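# Load plate R46 into cycler Q1, close lid, start run

## Task

Take plate R46 out of plate nest N1 and set it on cycler Q1's block, lying flat and seated within the block's locating features, oriented so that its well A1 sits at the block corner labelled A1. Close Q1's lid over the plate using the LID key. Q1 is free-standing, so when you finish it must still be in its original position with its original heading. Press START on Q1 so a run begins, and that run must still be active when you finish. If anything you were required to change is still wrong at the end, an active run makes the outcome worse than having no run. Anything that stays correct only because the robot is holding it does not count. At the end, release everything and move the gripper away; resting against START or Q1's housing is still treated as clear.

## Robot and tools

Robot: one Doosan M1013 six-joint arm carrying a Robotiq 2F-140 two-finger gripper. There is only one arm, so every command concerns that gripper.

Frames. Results report poses in the scene frame: origin on the table top under the arm base, +z up, +y to the left when looking along +x. Positions are in metres, orientation as quaternion wxyz, velocities in m/s and rad/s. The base may be slightly tilted against the table, and the reported hand position gets less accurate at long reach. The gripper frame: fingers point along its +z, they open and close along its y. end_effector_position is the spot between the pads when shut; fingertips stick out about 33 mm past it when closed and 9 mm when fully open. Closing pushes the tips roughly 24 mm further out from the arm, so keep that gap above any surface.

execute_actions(actions): actions is a list of up to 15 actions; each action is a table of 1 to 15 rows; each row is 9 numbers in [-1, 1]: dx, dy, dz, rx, ry, rz, position, force_limit, speed. Each row lasts one 1/30 s step and an action always lasts 15 steps (0.5 s); if fewer rows are given, the final row repeats. The first six numbers are an offset, not a pose: all rows of an action are measured from the gripper's measured pose when that action began (for a call's first action, the last pose a result reported), expressed in the gripper's own axes. Scale: 1.0 equals 0.6 m for dx, dy, dz and 180 degrees for the rotation vector rx, ry, rz. position: +1 fully open (140 mm), about -0.8 pads touching, -1 close until blocked. force_limit: about 14 N at -1, 60 N at 0, 107 N at +1 (for parts up to 40 mm wide). speed: finger gap rate about 30 mm/s at -1, 140 at 0, 250 at +1. An empty list just returns state and images. Each step the commanded pose is clipped to 70 mm and 16 degrees from the measured pose, so large offsets take several actions; after an action the arm continues at most to the last clipped pose.

move(target, speed, stop_force, blocking): target is one 9-number row as above, an offset from the pose in the latest result that shows one, in gripper axes, same scaling; the finger numbers are sent at the start. The hand follows a straight line (0.5 to 10 s; longer paths are cut off at 10 s), turning the short way. speed is in m/s, 0.002 to 0.5, default 0.25; turning is capped at twice that in rad/s. It does not avoid obstacles and may overshoot speed near a straight arm. stop_force (N, 20 to 80, optional, not allowed before 0.2 s of scene time) ends the path when the estimated push against the direction of travel rises that much; the hand then backs to its pose two steps earlier and holds. Use it only with slow speeds, never on moves that rotate, and leave it out when pulling away from contact. blocking=false returns after 0.5 s while motion continues (not allowed with stop_force); poll with wait(0), and call wait or stop before sending new motion. The move: line gives the ending (done, off_target, moving, held, fault, contact) and limits (paced = pose clipped; held = some steps blocked, after which the arm may suddenly move fast), plus distance to target.

wait(seconds 0 to 10) lets time pass holding the last command. stop brakes a running move (fingers keep going). zoom_image(camera, region=[x0, y0, x1, y1] in pixels, top-left origin, at most 504 by 504) enlarges part of a camera's latest image. Cameras: cam_head_left, cam_head_right, cam_high, cam_low (896x504 each), cam_wrist (504x504). read_manual(section="licences") only returns licence text. finished_scene(scene) takes the current scene number and cannot be undone; the goal must already hold.

Result lines: state with pose and velocities; Hand target (where the controller is heading); Joint positions, base outward; step readings of end_effector_position, with HELD when a row was held back; "pose unreachable" when the clearance check altered or blocked a command; object_status (0 moving, 1 blocked while opening, 2 blocked while closing, i.e. gripped, 3 reached the requested position or pads met); position_measured in counts, 3 fully open to 230 pads touching, not linear. Stopped fingers stay put until position changes by 0.01 or more; to squeeze harder, raise force_limit and switch position between -1 and -0.98. MOTOR HOT warns of heating; OVER-TEMPERATURE FAULT means brakes applied until cooled.

Limits and hazards. The arm is stiff: driving even a few millimetres into something solid can trigger a fault. A joint torque at its load limit (waist, shoulder 316; elbow 148; three wrist joints 41.8 N m, held load included) or an external force of 144 N stops the arm for 10 s and drops the rest of the call. Elbow cannot fully straighten. Joint ranges in rad: elbow ±2.792, others ±6.283.

Task details. Q1's upper front keys, left to right facing it: LID, START, STOP, CLEAR. LID toggles the lid; LID and START are ignored while the lid is partway. A blocked lid halts with a red lamp; only CLEAR then releases it, and it reopens. Blue lamp means a run is active. Well A1 on each labelled item lies at the labelled short end, in the corner far from the labelled long side. Q1 is loose, so avoid shoving it. Loose objects may occasionally get nudged. Never drop or knock anything off the table; avoid slams, slips and hard pushes.

Each tool is called as a command line: name --argument value for each argument, lists and objects as JSON in quotes; but a table of rows of numbers goes row by row, as --pt "numbers of a row", without its own name.

## Session

execute_actions --actions '[]'

Scene clock: 0.00 s.
end_effector_position=(+0.7342, -0.2374, +0.3257) position_measured=3 object_status=3 end_effector_quat_wxyz=(-0.283, +0.201, +0.932, +0.103) end_effector_velocity=(-0.000, -0.000, +0.000) end_effector_angular_velocity=(-0.000, +0.000, +0.000)
Joint positions: [-0.409  0.689  1.004  0.102  2.036 -1.522]
Joint velocities: [-0.     0.    -0.001 -0.001  0.001 -0.   ]
Hand target: +0.734, -0.237, +0.326; -0.283, +0.201, +0.932, +0.103

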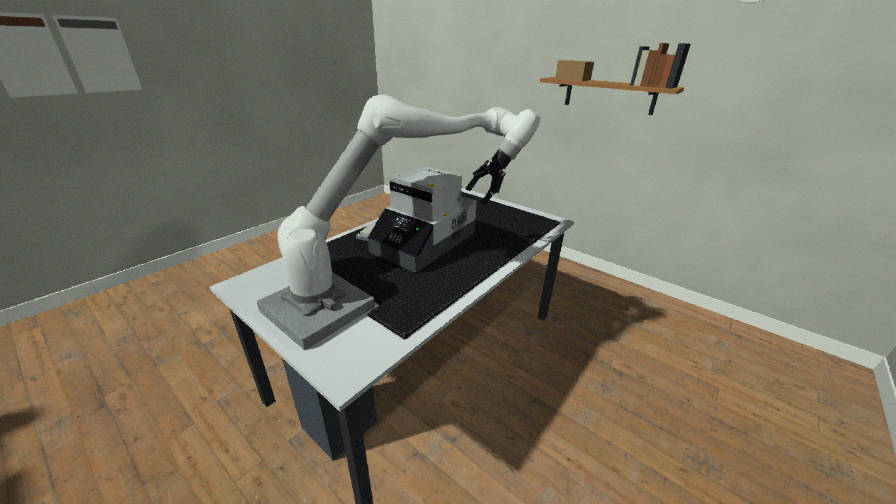

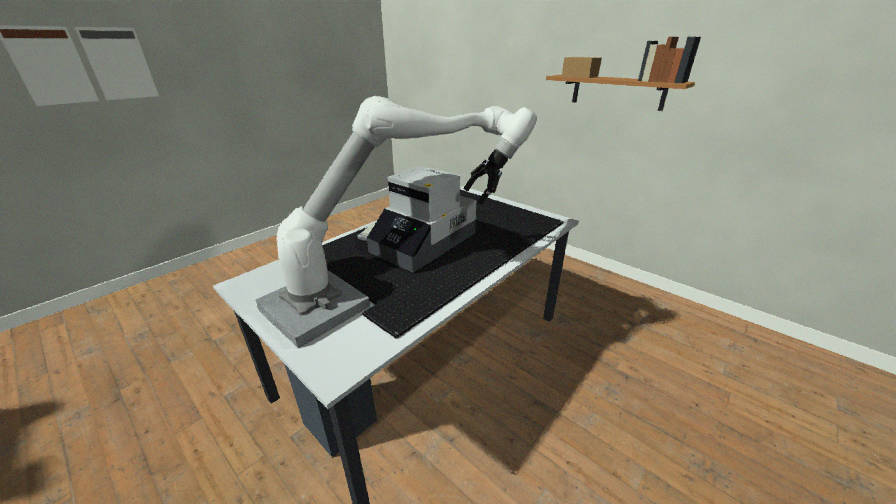

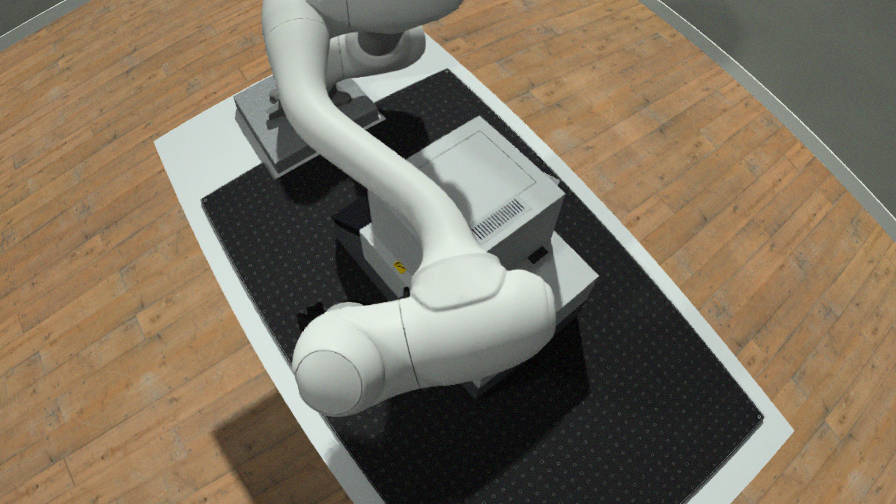

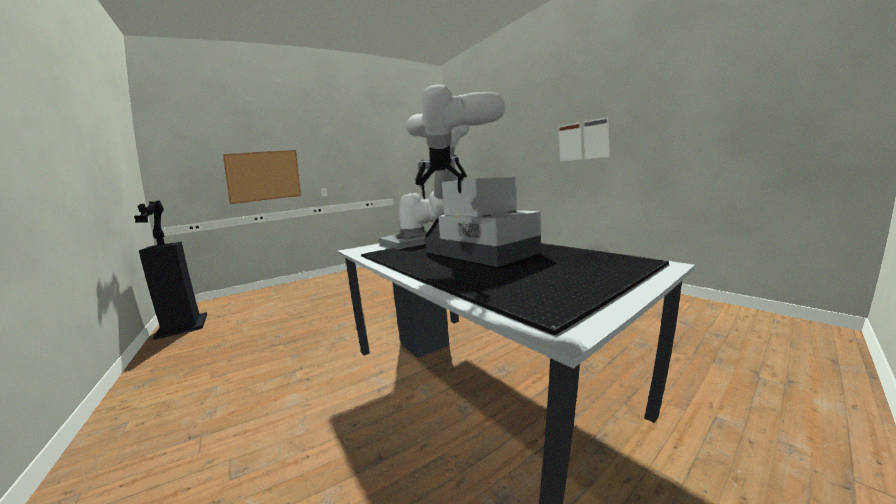

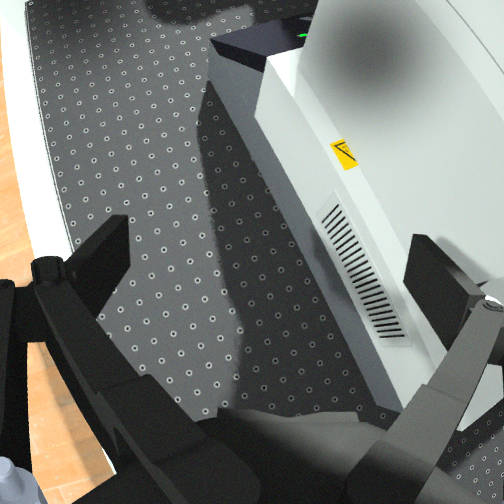

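zoom_image --camera "cam_head_left" --region '[300, 140, 560, 290]'

zoom_image --camera "cam_high" --region '[250, 50, 650, 400]'

zoom_image --camera "cam_low" --region '[320, 150, 620, 300]'

Region (300, 140, 560, 290) of cam_head_left's 896x504 image, scaled by 1.938, with more detail than that image has; it fills the top 291 rows of this view, and the rest is white.

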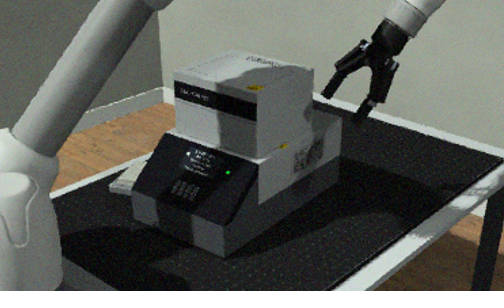

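Region (250, 50, 650, 400) of cam_high's 896x504 image, scaled by 1.260, with more detail than that image has; it fills the top 441 rows of this view, and the rest is white.

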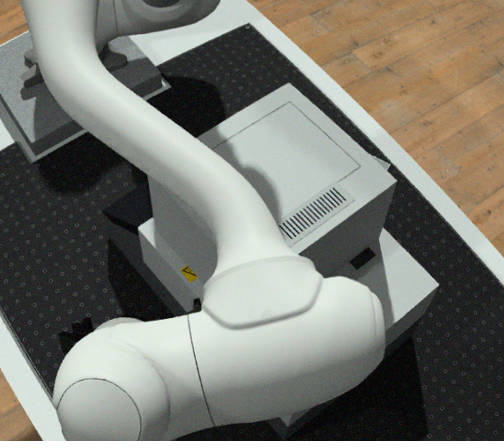

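Region (320, 150, 620, 300) of cam_low's 896x504 image, scaled by 1.680, with more detail than that image has.

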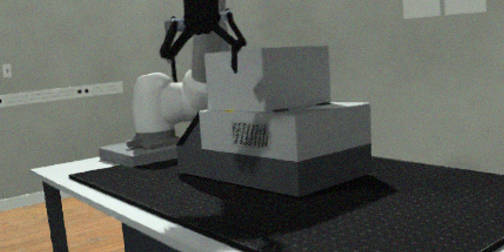

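move --target '[0.2125, 0.029, -0.305, 0.067, -0.184, -0.131, 1, 0, 0]'

Scene clock: 2.80 s.
end_effector_position=(+0.7342, -0.2379, +0.5496) position_measured=3 object_status=3 end_effector_quat_wxyz=(-0.001, -0.000, +1.000, +0.000) end_effector_velocity=(+0.000, -0.001, +0.000) end_effector_angular_velocity=(-0.000, -0.001, -0.001)
Joint positions: [-0.366  0.347  1.029 -0.007  1.752 -1.923]
Joint velocities: [-0.001  0.001 -0.001  0.    -0.     0.   ]
Hand target: +0.734, -0.238, +0.550; -0.001, -0.000, +1.000, +0.000
Off the commanded pose: 0.000 m, 0 deg.
move: done

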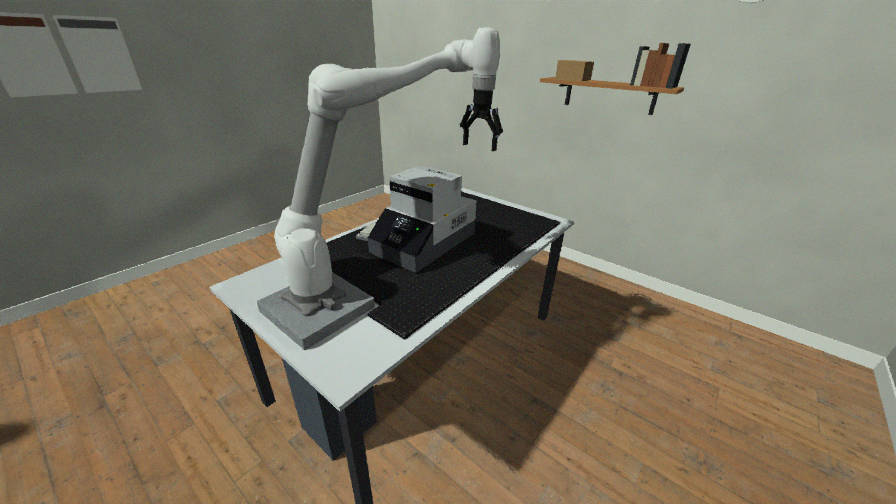

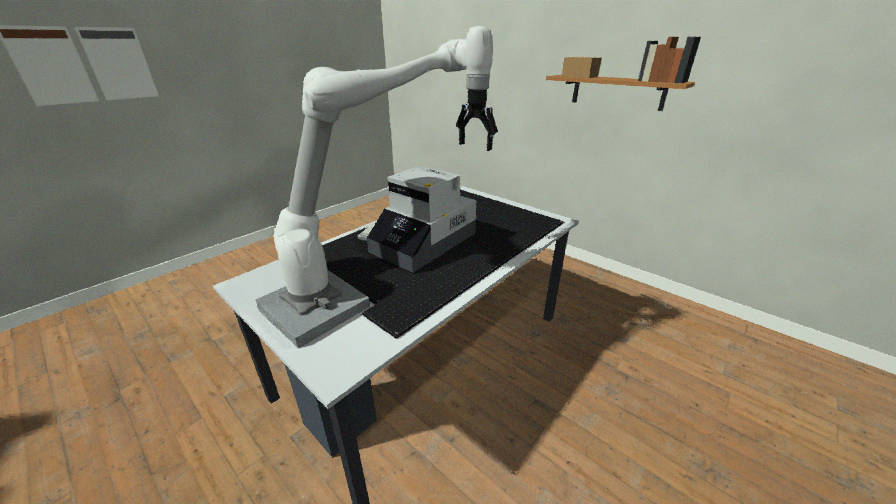

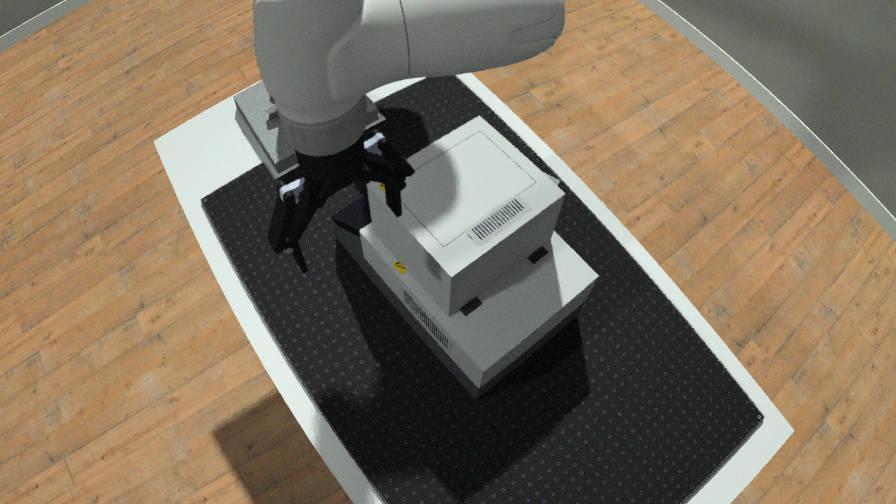

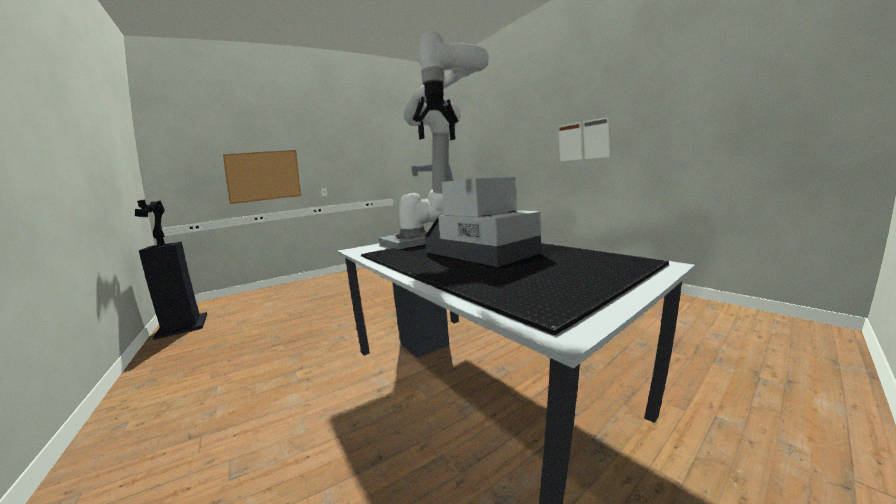

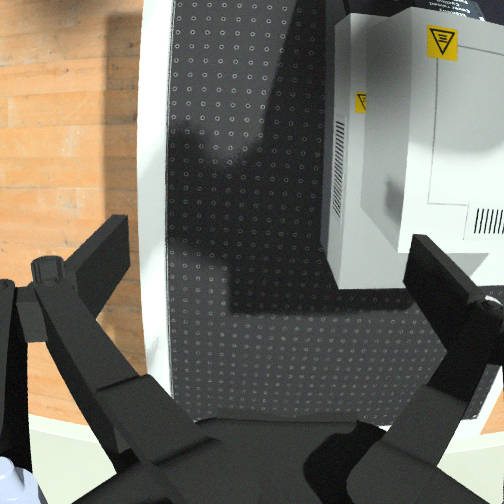

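move --target '[0.183, 0.567, -0.083, 0, 0, 0, 1, 0, 0]' --speed 0.4

Scene clock: 4.43 s.
end_effector_position=(+0.6246, +0.1024, +0.6004) position_measured=3 object_status=3 end_effector_quat_wxyz=(-0.000, -0.000, +1.000, +0.000) end_effector_velocity=(+0.001, +0.000, -0.001) end_effector_angular_velocity=(-0.000, +0.001, -0.001)
Joint positions: [ 0.111  0.126  1.225 -0.012  1.781 -1.448]
Joint velocities: [ 0.     0.002  0.    -0.    -0.001  0.001]
Hand target: +0.625, +0.103, +0.600; -0.000, -0.000, +1.000, +0.000
Off the commanded pose: 0.001 m, 0 deg.
move: done

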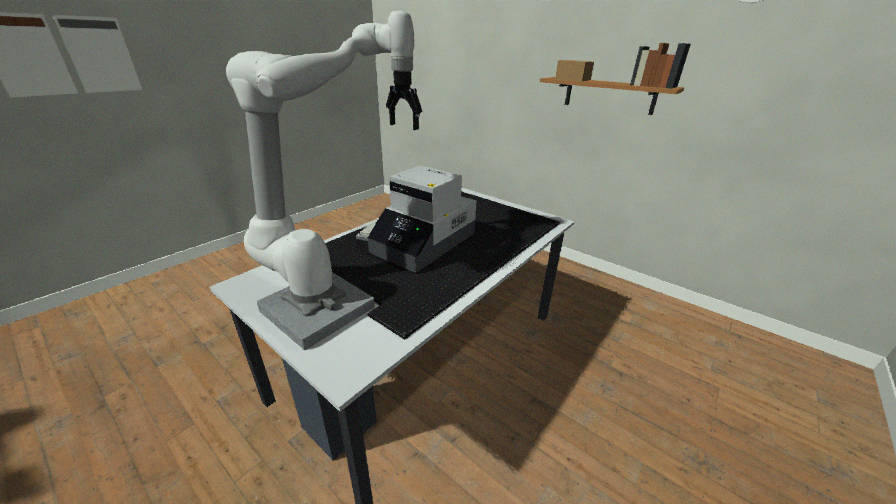

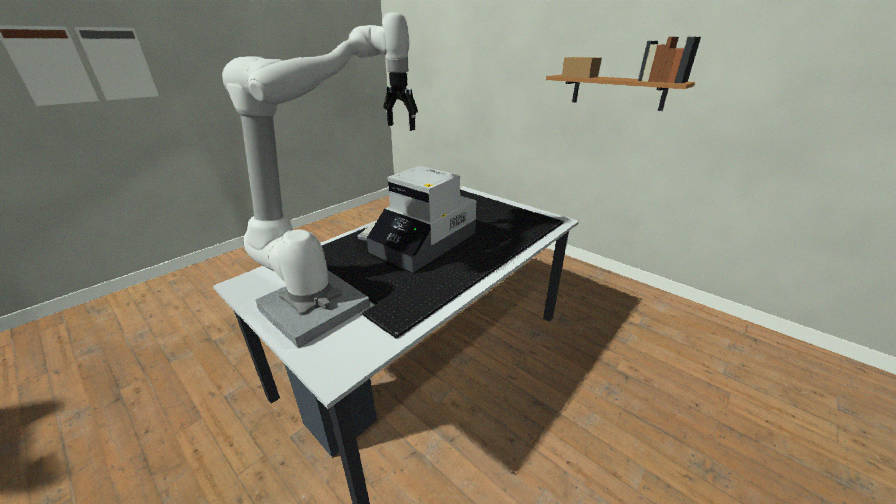

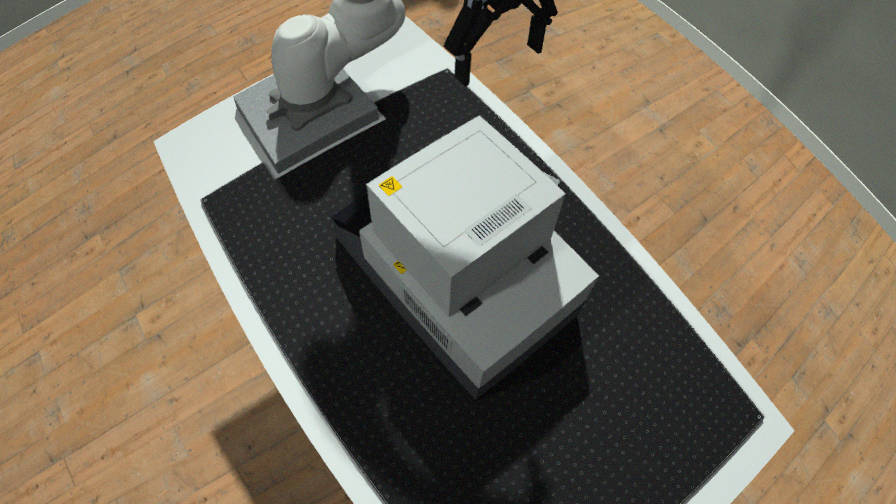

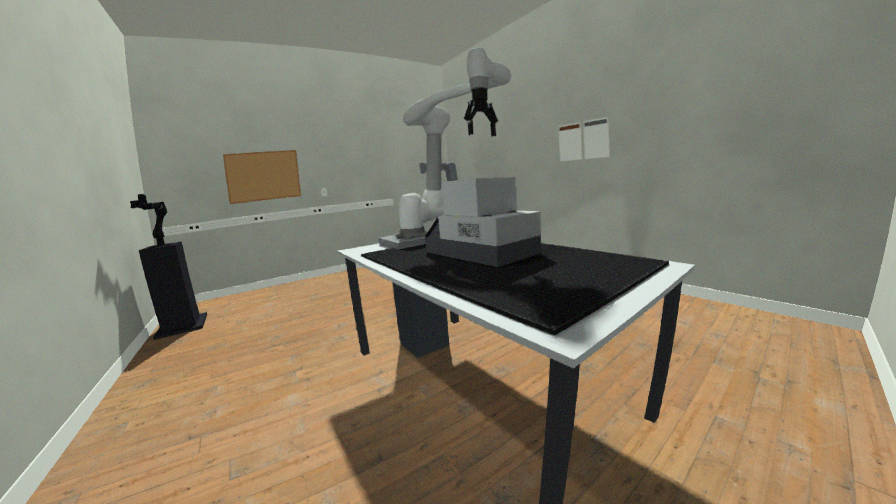

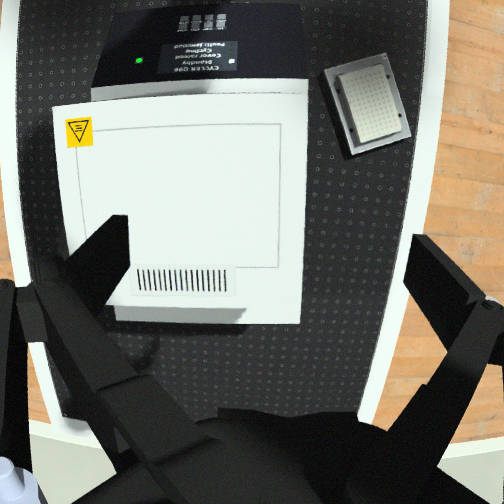

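move --target '[0.208, 0.1, 0.167, 0, 0, 0, 1, 0, 0]' --speed 0.4

Scene clock: 5.43 s.
end_effector_position=(+0.4997, +0.1627, +0.5005) position_measured=3 object_status=3 end_effector_quat_wxyz=(-0.000, -0.000, +1.000, +0.000) end_effector_velocity=(-0.001, -0.000, -0.002) end_effector_angular_velocity=(-0.001, +0.002, +0.000)
Joint positions: [ 0.255 -0.065  1.607 -0.013  1.592 -1.302]
Joint velocities: [ 0.     0.     0.003 -0.001 -0.     0.   ]
Hand target: +0.500, +0.163, +0.500; -0.000, -0.000, +1.000, +0.000
Off the commanded pose: 0.000 m, 0 deg.
move: done

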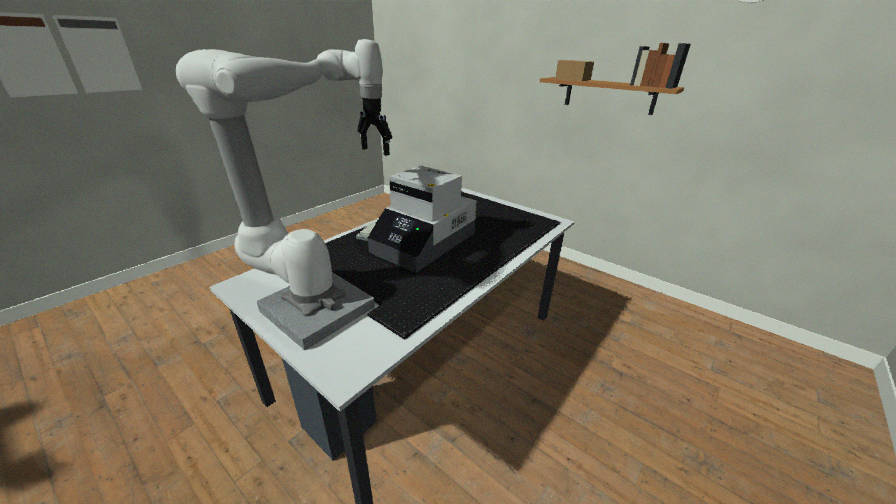

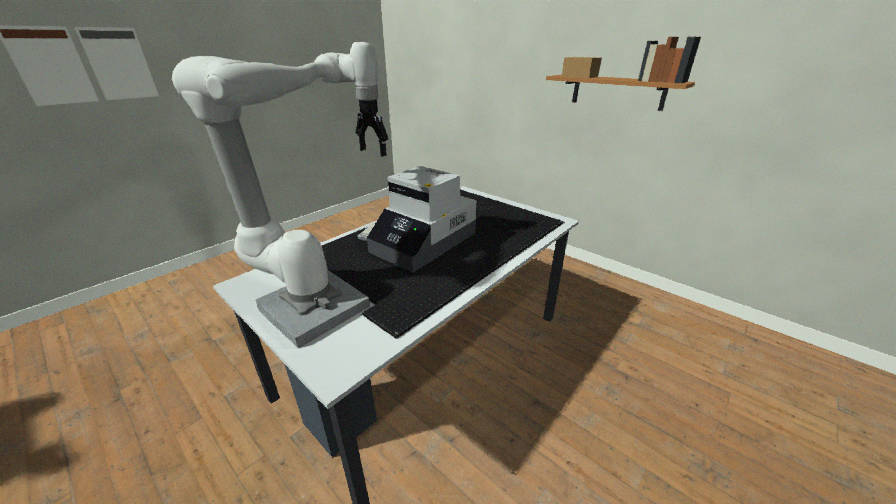

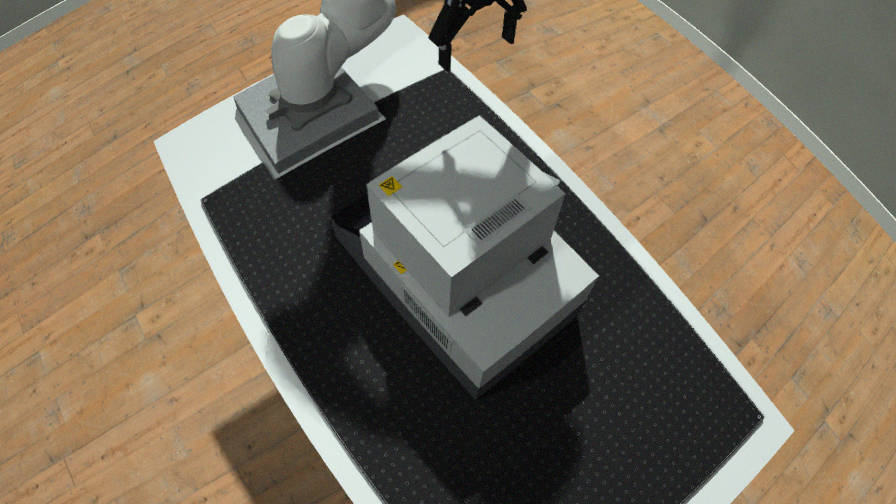

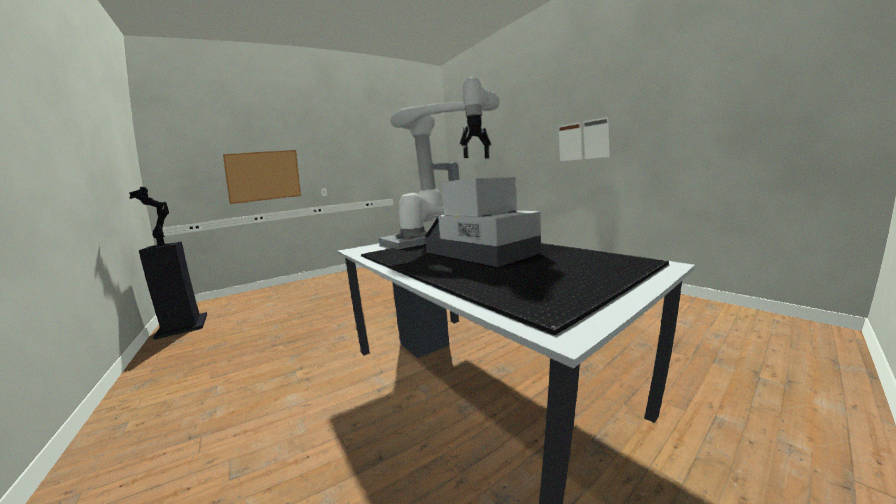

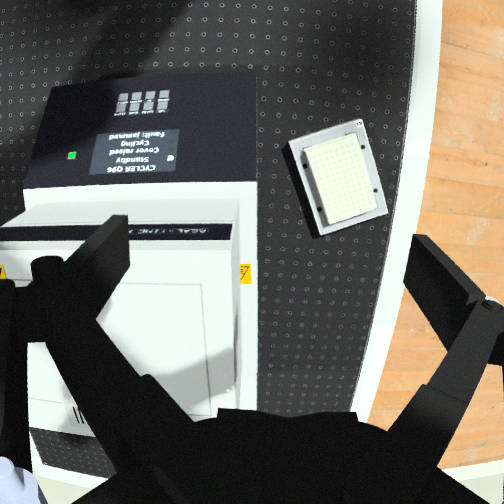

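zoom_image --camera "cam_wrist" --region '[20, 60, 260, 200]'

zoom_image --camera "cam_wrist" --region '[270, 100, 410, 250]'

Region (20, 60, 260, 200) of cam_wrist's 504x504 image, scaled by 2.100, with more detail than that image has; it fills the top 294 rows of this view, and the rest is white.

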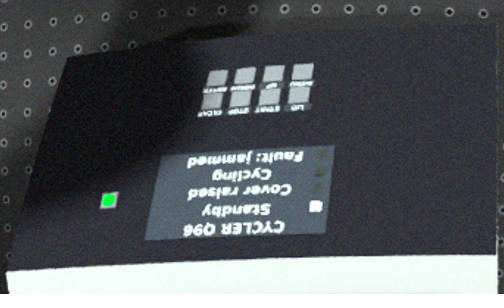

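Region (270, 100, 410, 250) of cam_wrist's 504x504 image, scaled by 3.360, with more detail than that image has; it fills the left 470 columns of this view, and the rest is white.

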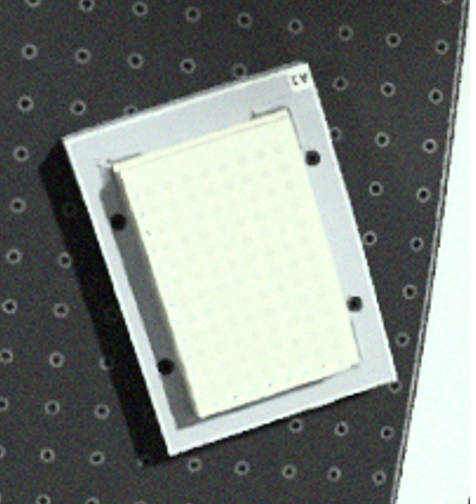

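move --target '[0.167, -0.222, 0.333, 0, 0, 0, -1, 0, 1]' --speed 0.4

Scene clock: 8.17 s.
end_effector_position=(+0.3989, +0.0297, +0.3007) position_measured=233 object_status=3 end_effector_quat_wxyz=(-0.000, -0.001, +1.000, +0.000) end_effector_velocity=(+0.000, +0.000, -0.001) end_effector_angular_velocity=(+0.001, +0.000, -0.000)
Joint positions: [-0.011 -0.229  2.106 -0.012  1.254 -1.564]
Joint velocities: [-0.001  0.001  0.     0.001 -0.001 -0.001]
Hand target: +0.399, +0.030, +0.301; -0.000, -0.000, +1.000, +0.000
Off the commanded pose: 0.001 m, 0 deg.
move: done

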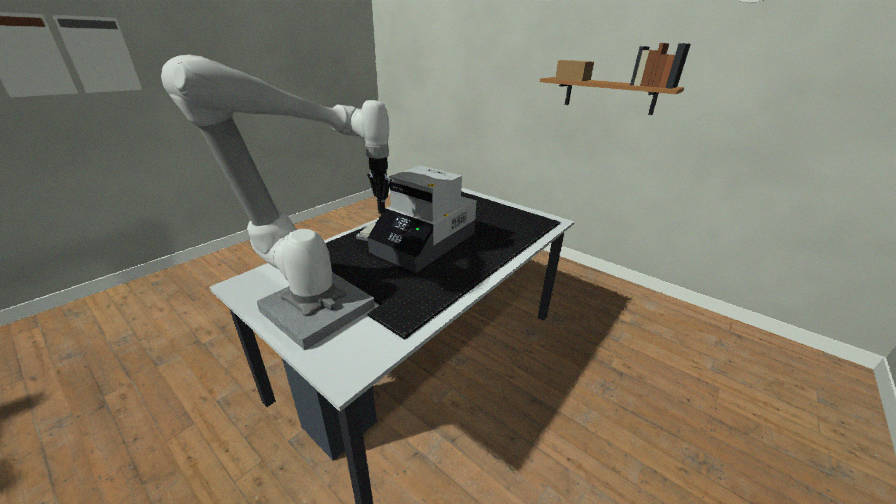

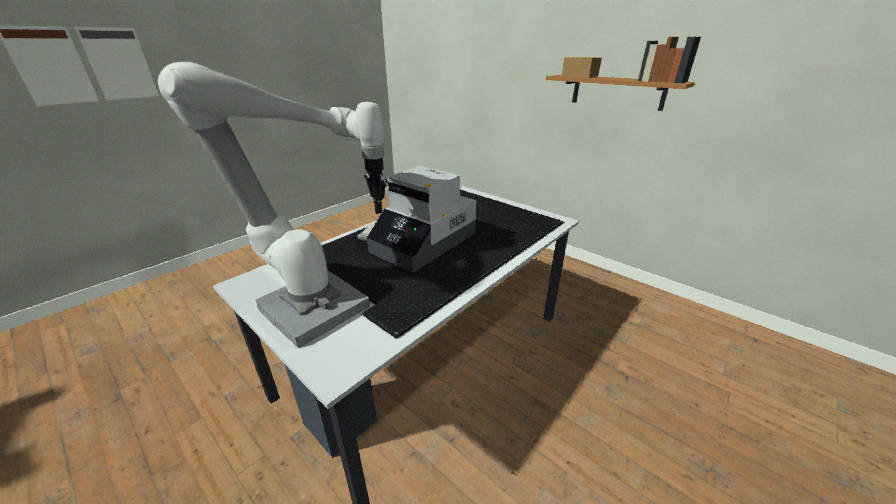

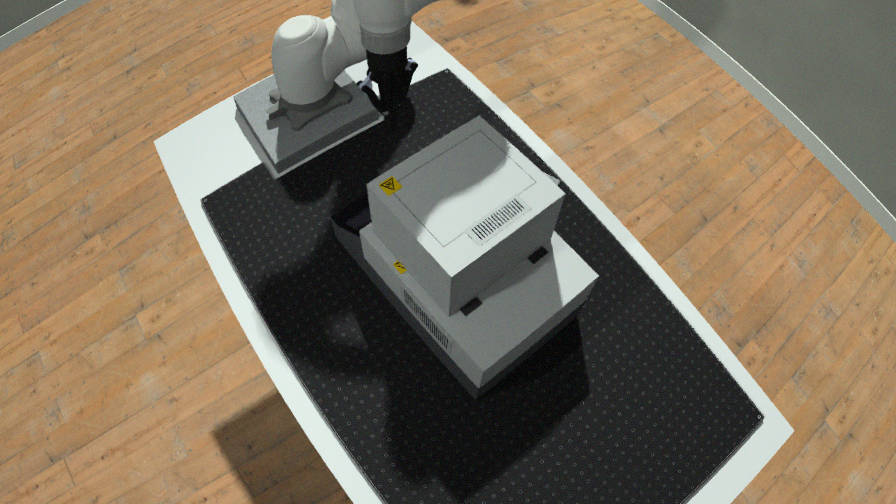

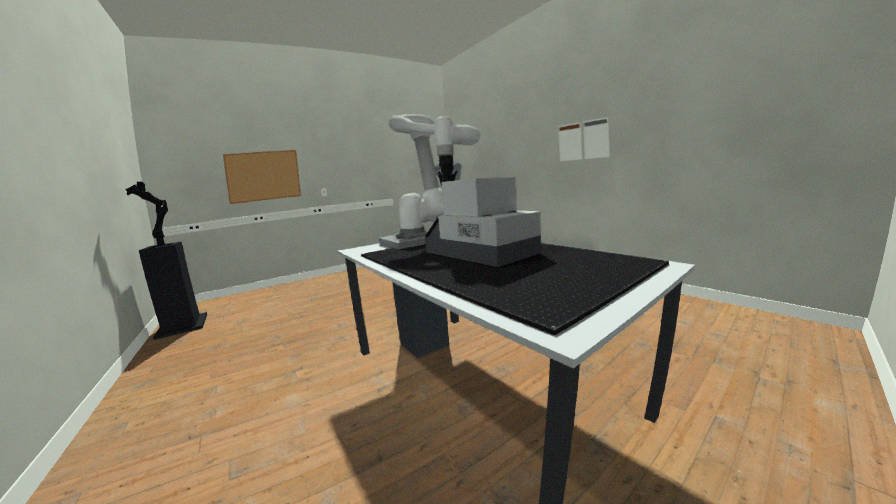

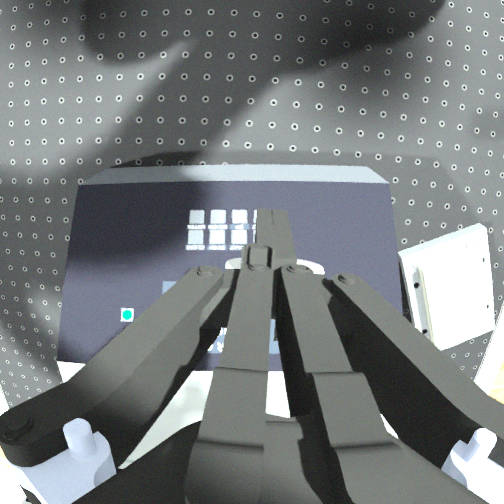

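move --target '[-0.068, 0.05, 0.052, 0, 0, 0, -1, 0, 1]' --speed 0.2

Scene clock: 11.73 s.
end_effector_position=(+0.4396, +0.0598, +0.2695) position_measured=233 object_status=3 end_effector_quat_wxyz=(-0.000, -0.001, +1.000, +0.000) end_effector_velocity=(+0.000, +0.001, +0.001) end_effector_angular_velocity=(+0.000, -0.000, +0.001)
Joint positions: [ 0.057 -0.131  2.088 -0.013  1.175 -1.495]
Joint velocities: [ 0.001 -0.    -0.001 -0.     0.001 -0.   ]
Hand target: +0.440, +0.060, +0.269; -0.000, -0.001, +1.000, +0.000
Off the commanded pose: 0.000 m, 0 deg.
move: done

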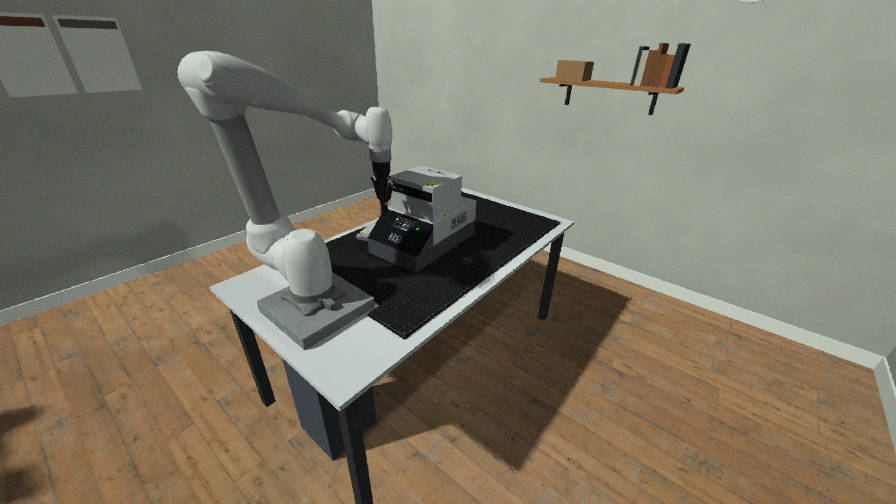

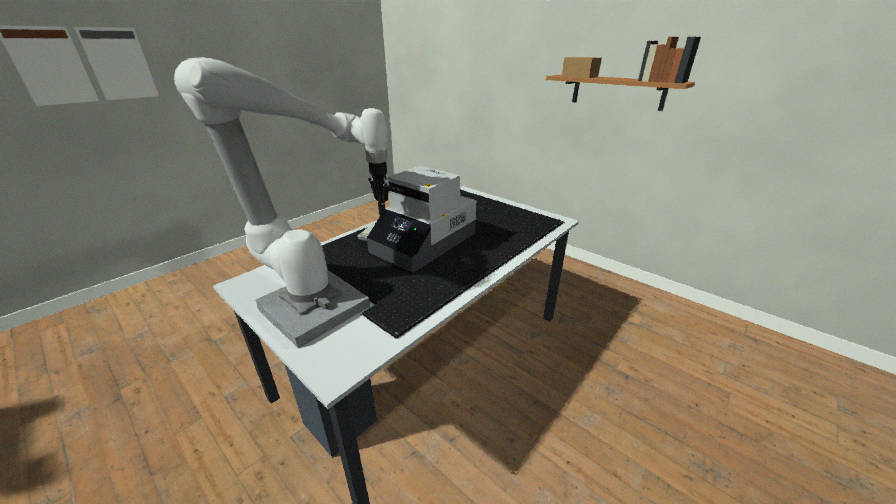

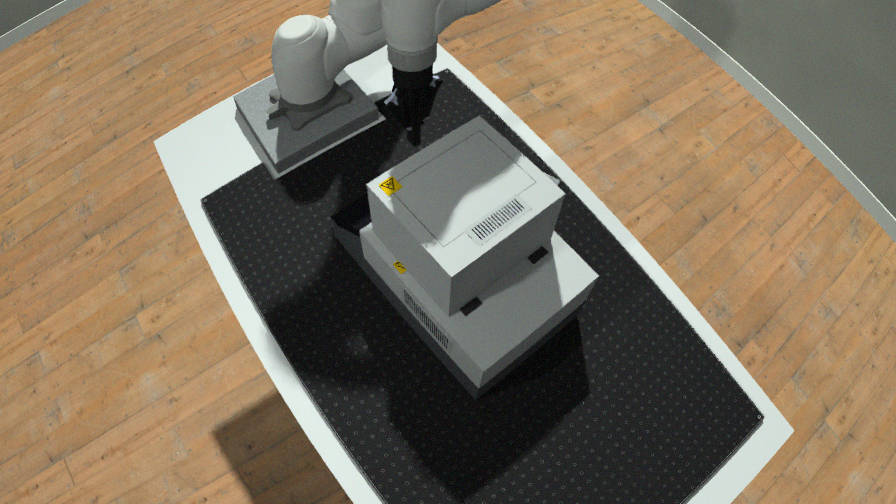

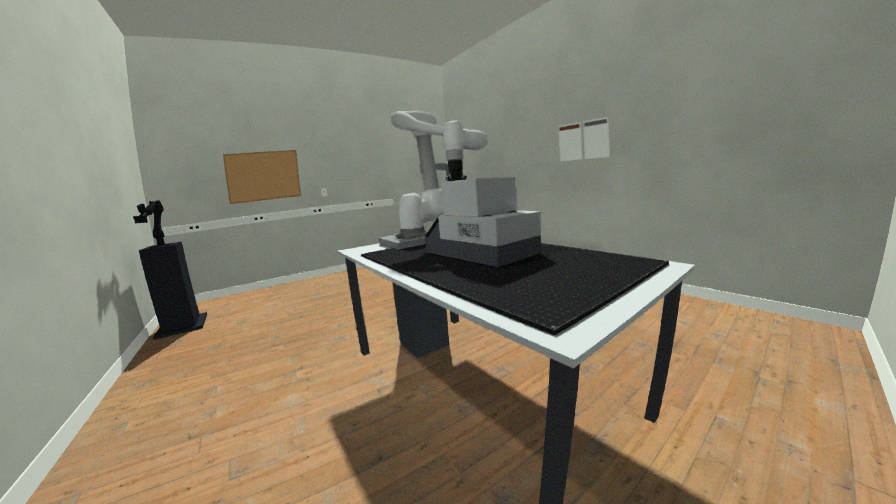

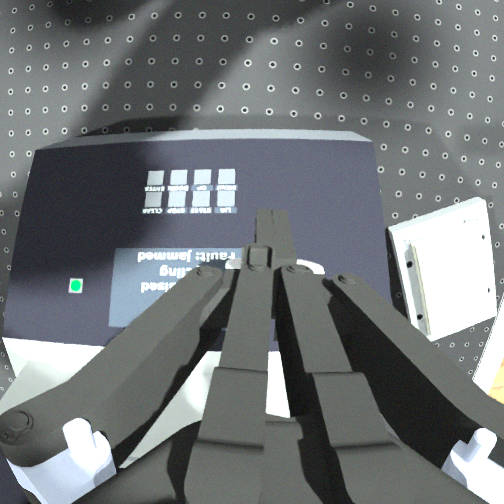

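zoom_image --camera "cam_wrist" --region '[120, 120, 320, 260]'

Region (120, 120, 320, 260) of cam_wrist's 504x504 image, scaled by 2.520, with more detail than that image has; it fills the top 353 rows of this view, and the rest is white.

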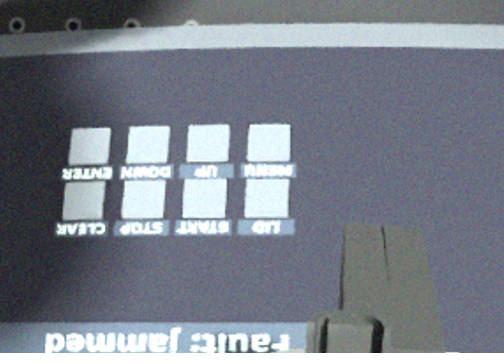

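move --target '[0.019, -0.05, 0.09, 0, 0, 0, -1, 0, 1]' --speed 0.15

zoom_image --camera "cam_wrist" --region '[100, 100, 400, 320]'

Scene clock: 14.03 s.
end_effector_position=(+0.4281, +0.0298, +0.2155) position_measured=233 object_status=3 end_effector_quat_wxyz=(-0.000, -0.001, +1.000, +0.000) end_effector_velocity=(+0.001, +0.000, +0.000) end_effector_angular_velocity=(+0.002, -0.002, -0.000)
Joint positions: [-0.013 -0.112  2.178 -0.013  1.065 -1.564]
Joint velocities: [-0.    -0.    -0.001  0.002 -0.001 -0.001]
Hand target: +0.428, +0.030, +0.215; -0.000, -0.001, +1.000, +0.000
Off the commanded pose: 0.000 m, 0 deg.
move: done

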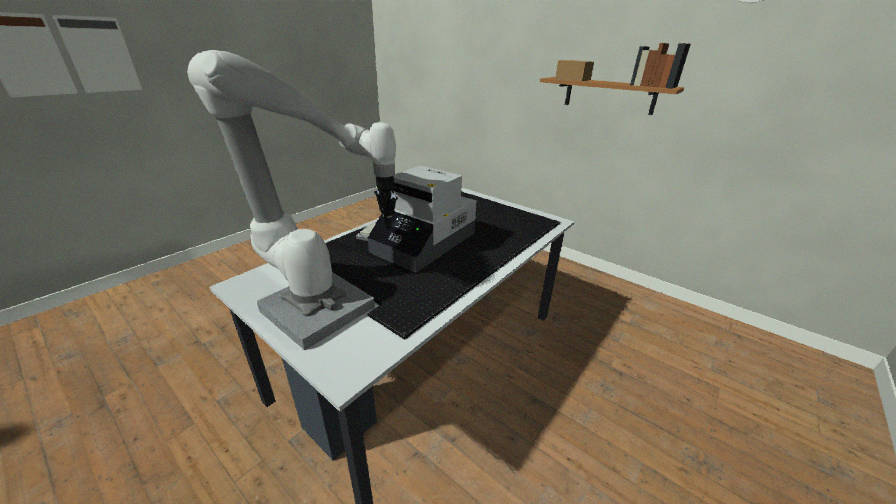

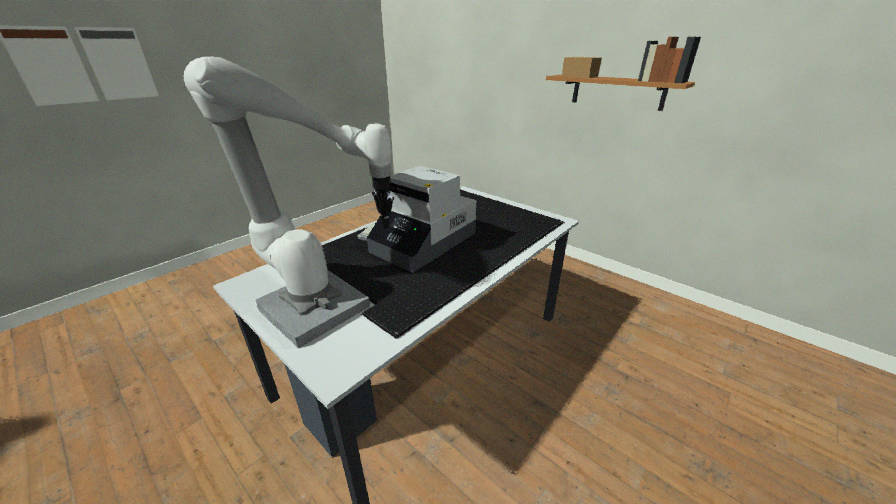

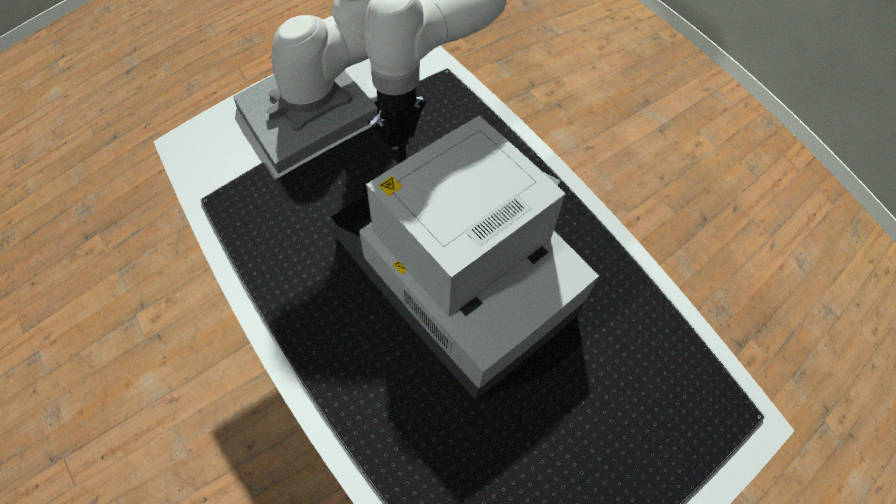

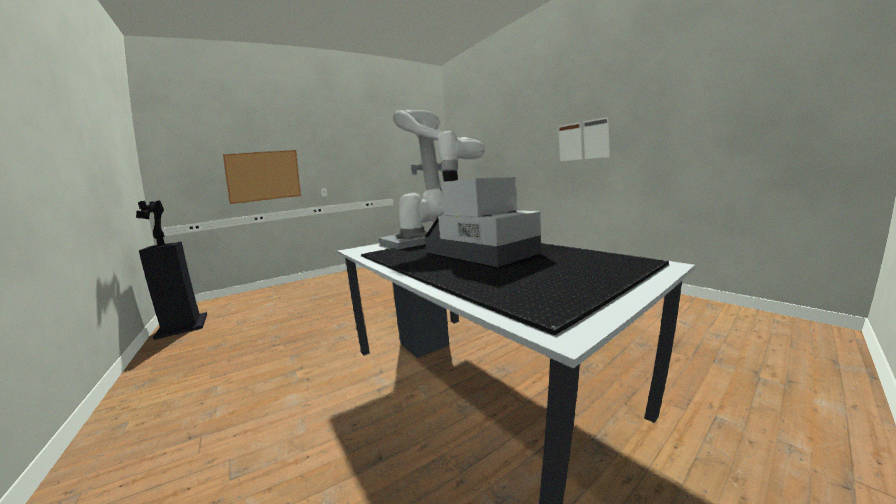

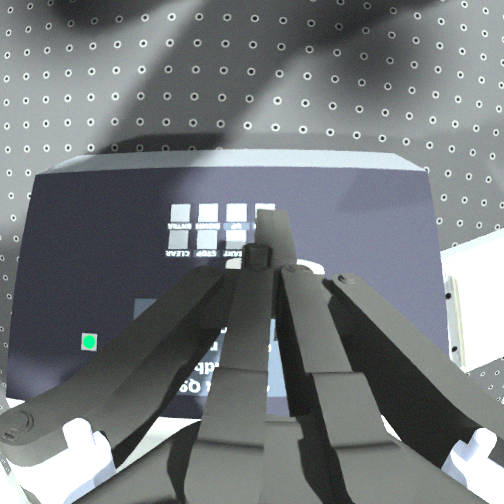

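Region (100, 100, 400, 320) of cam_wrist's 504x504 image, scaled by 1.680, with more detail than that image has; it fills the top 370 rows of this view, and the rest is white.

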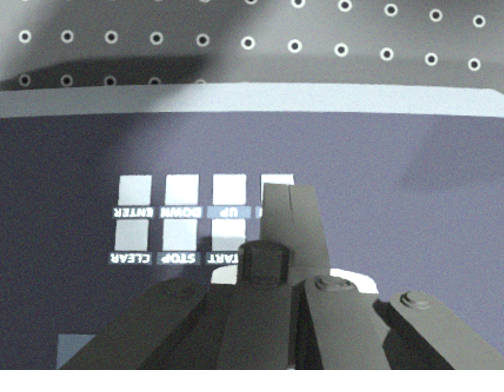

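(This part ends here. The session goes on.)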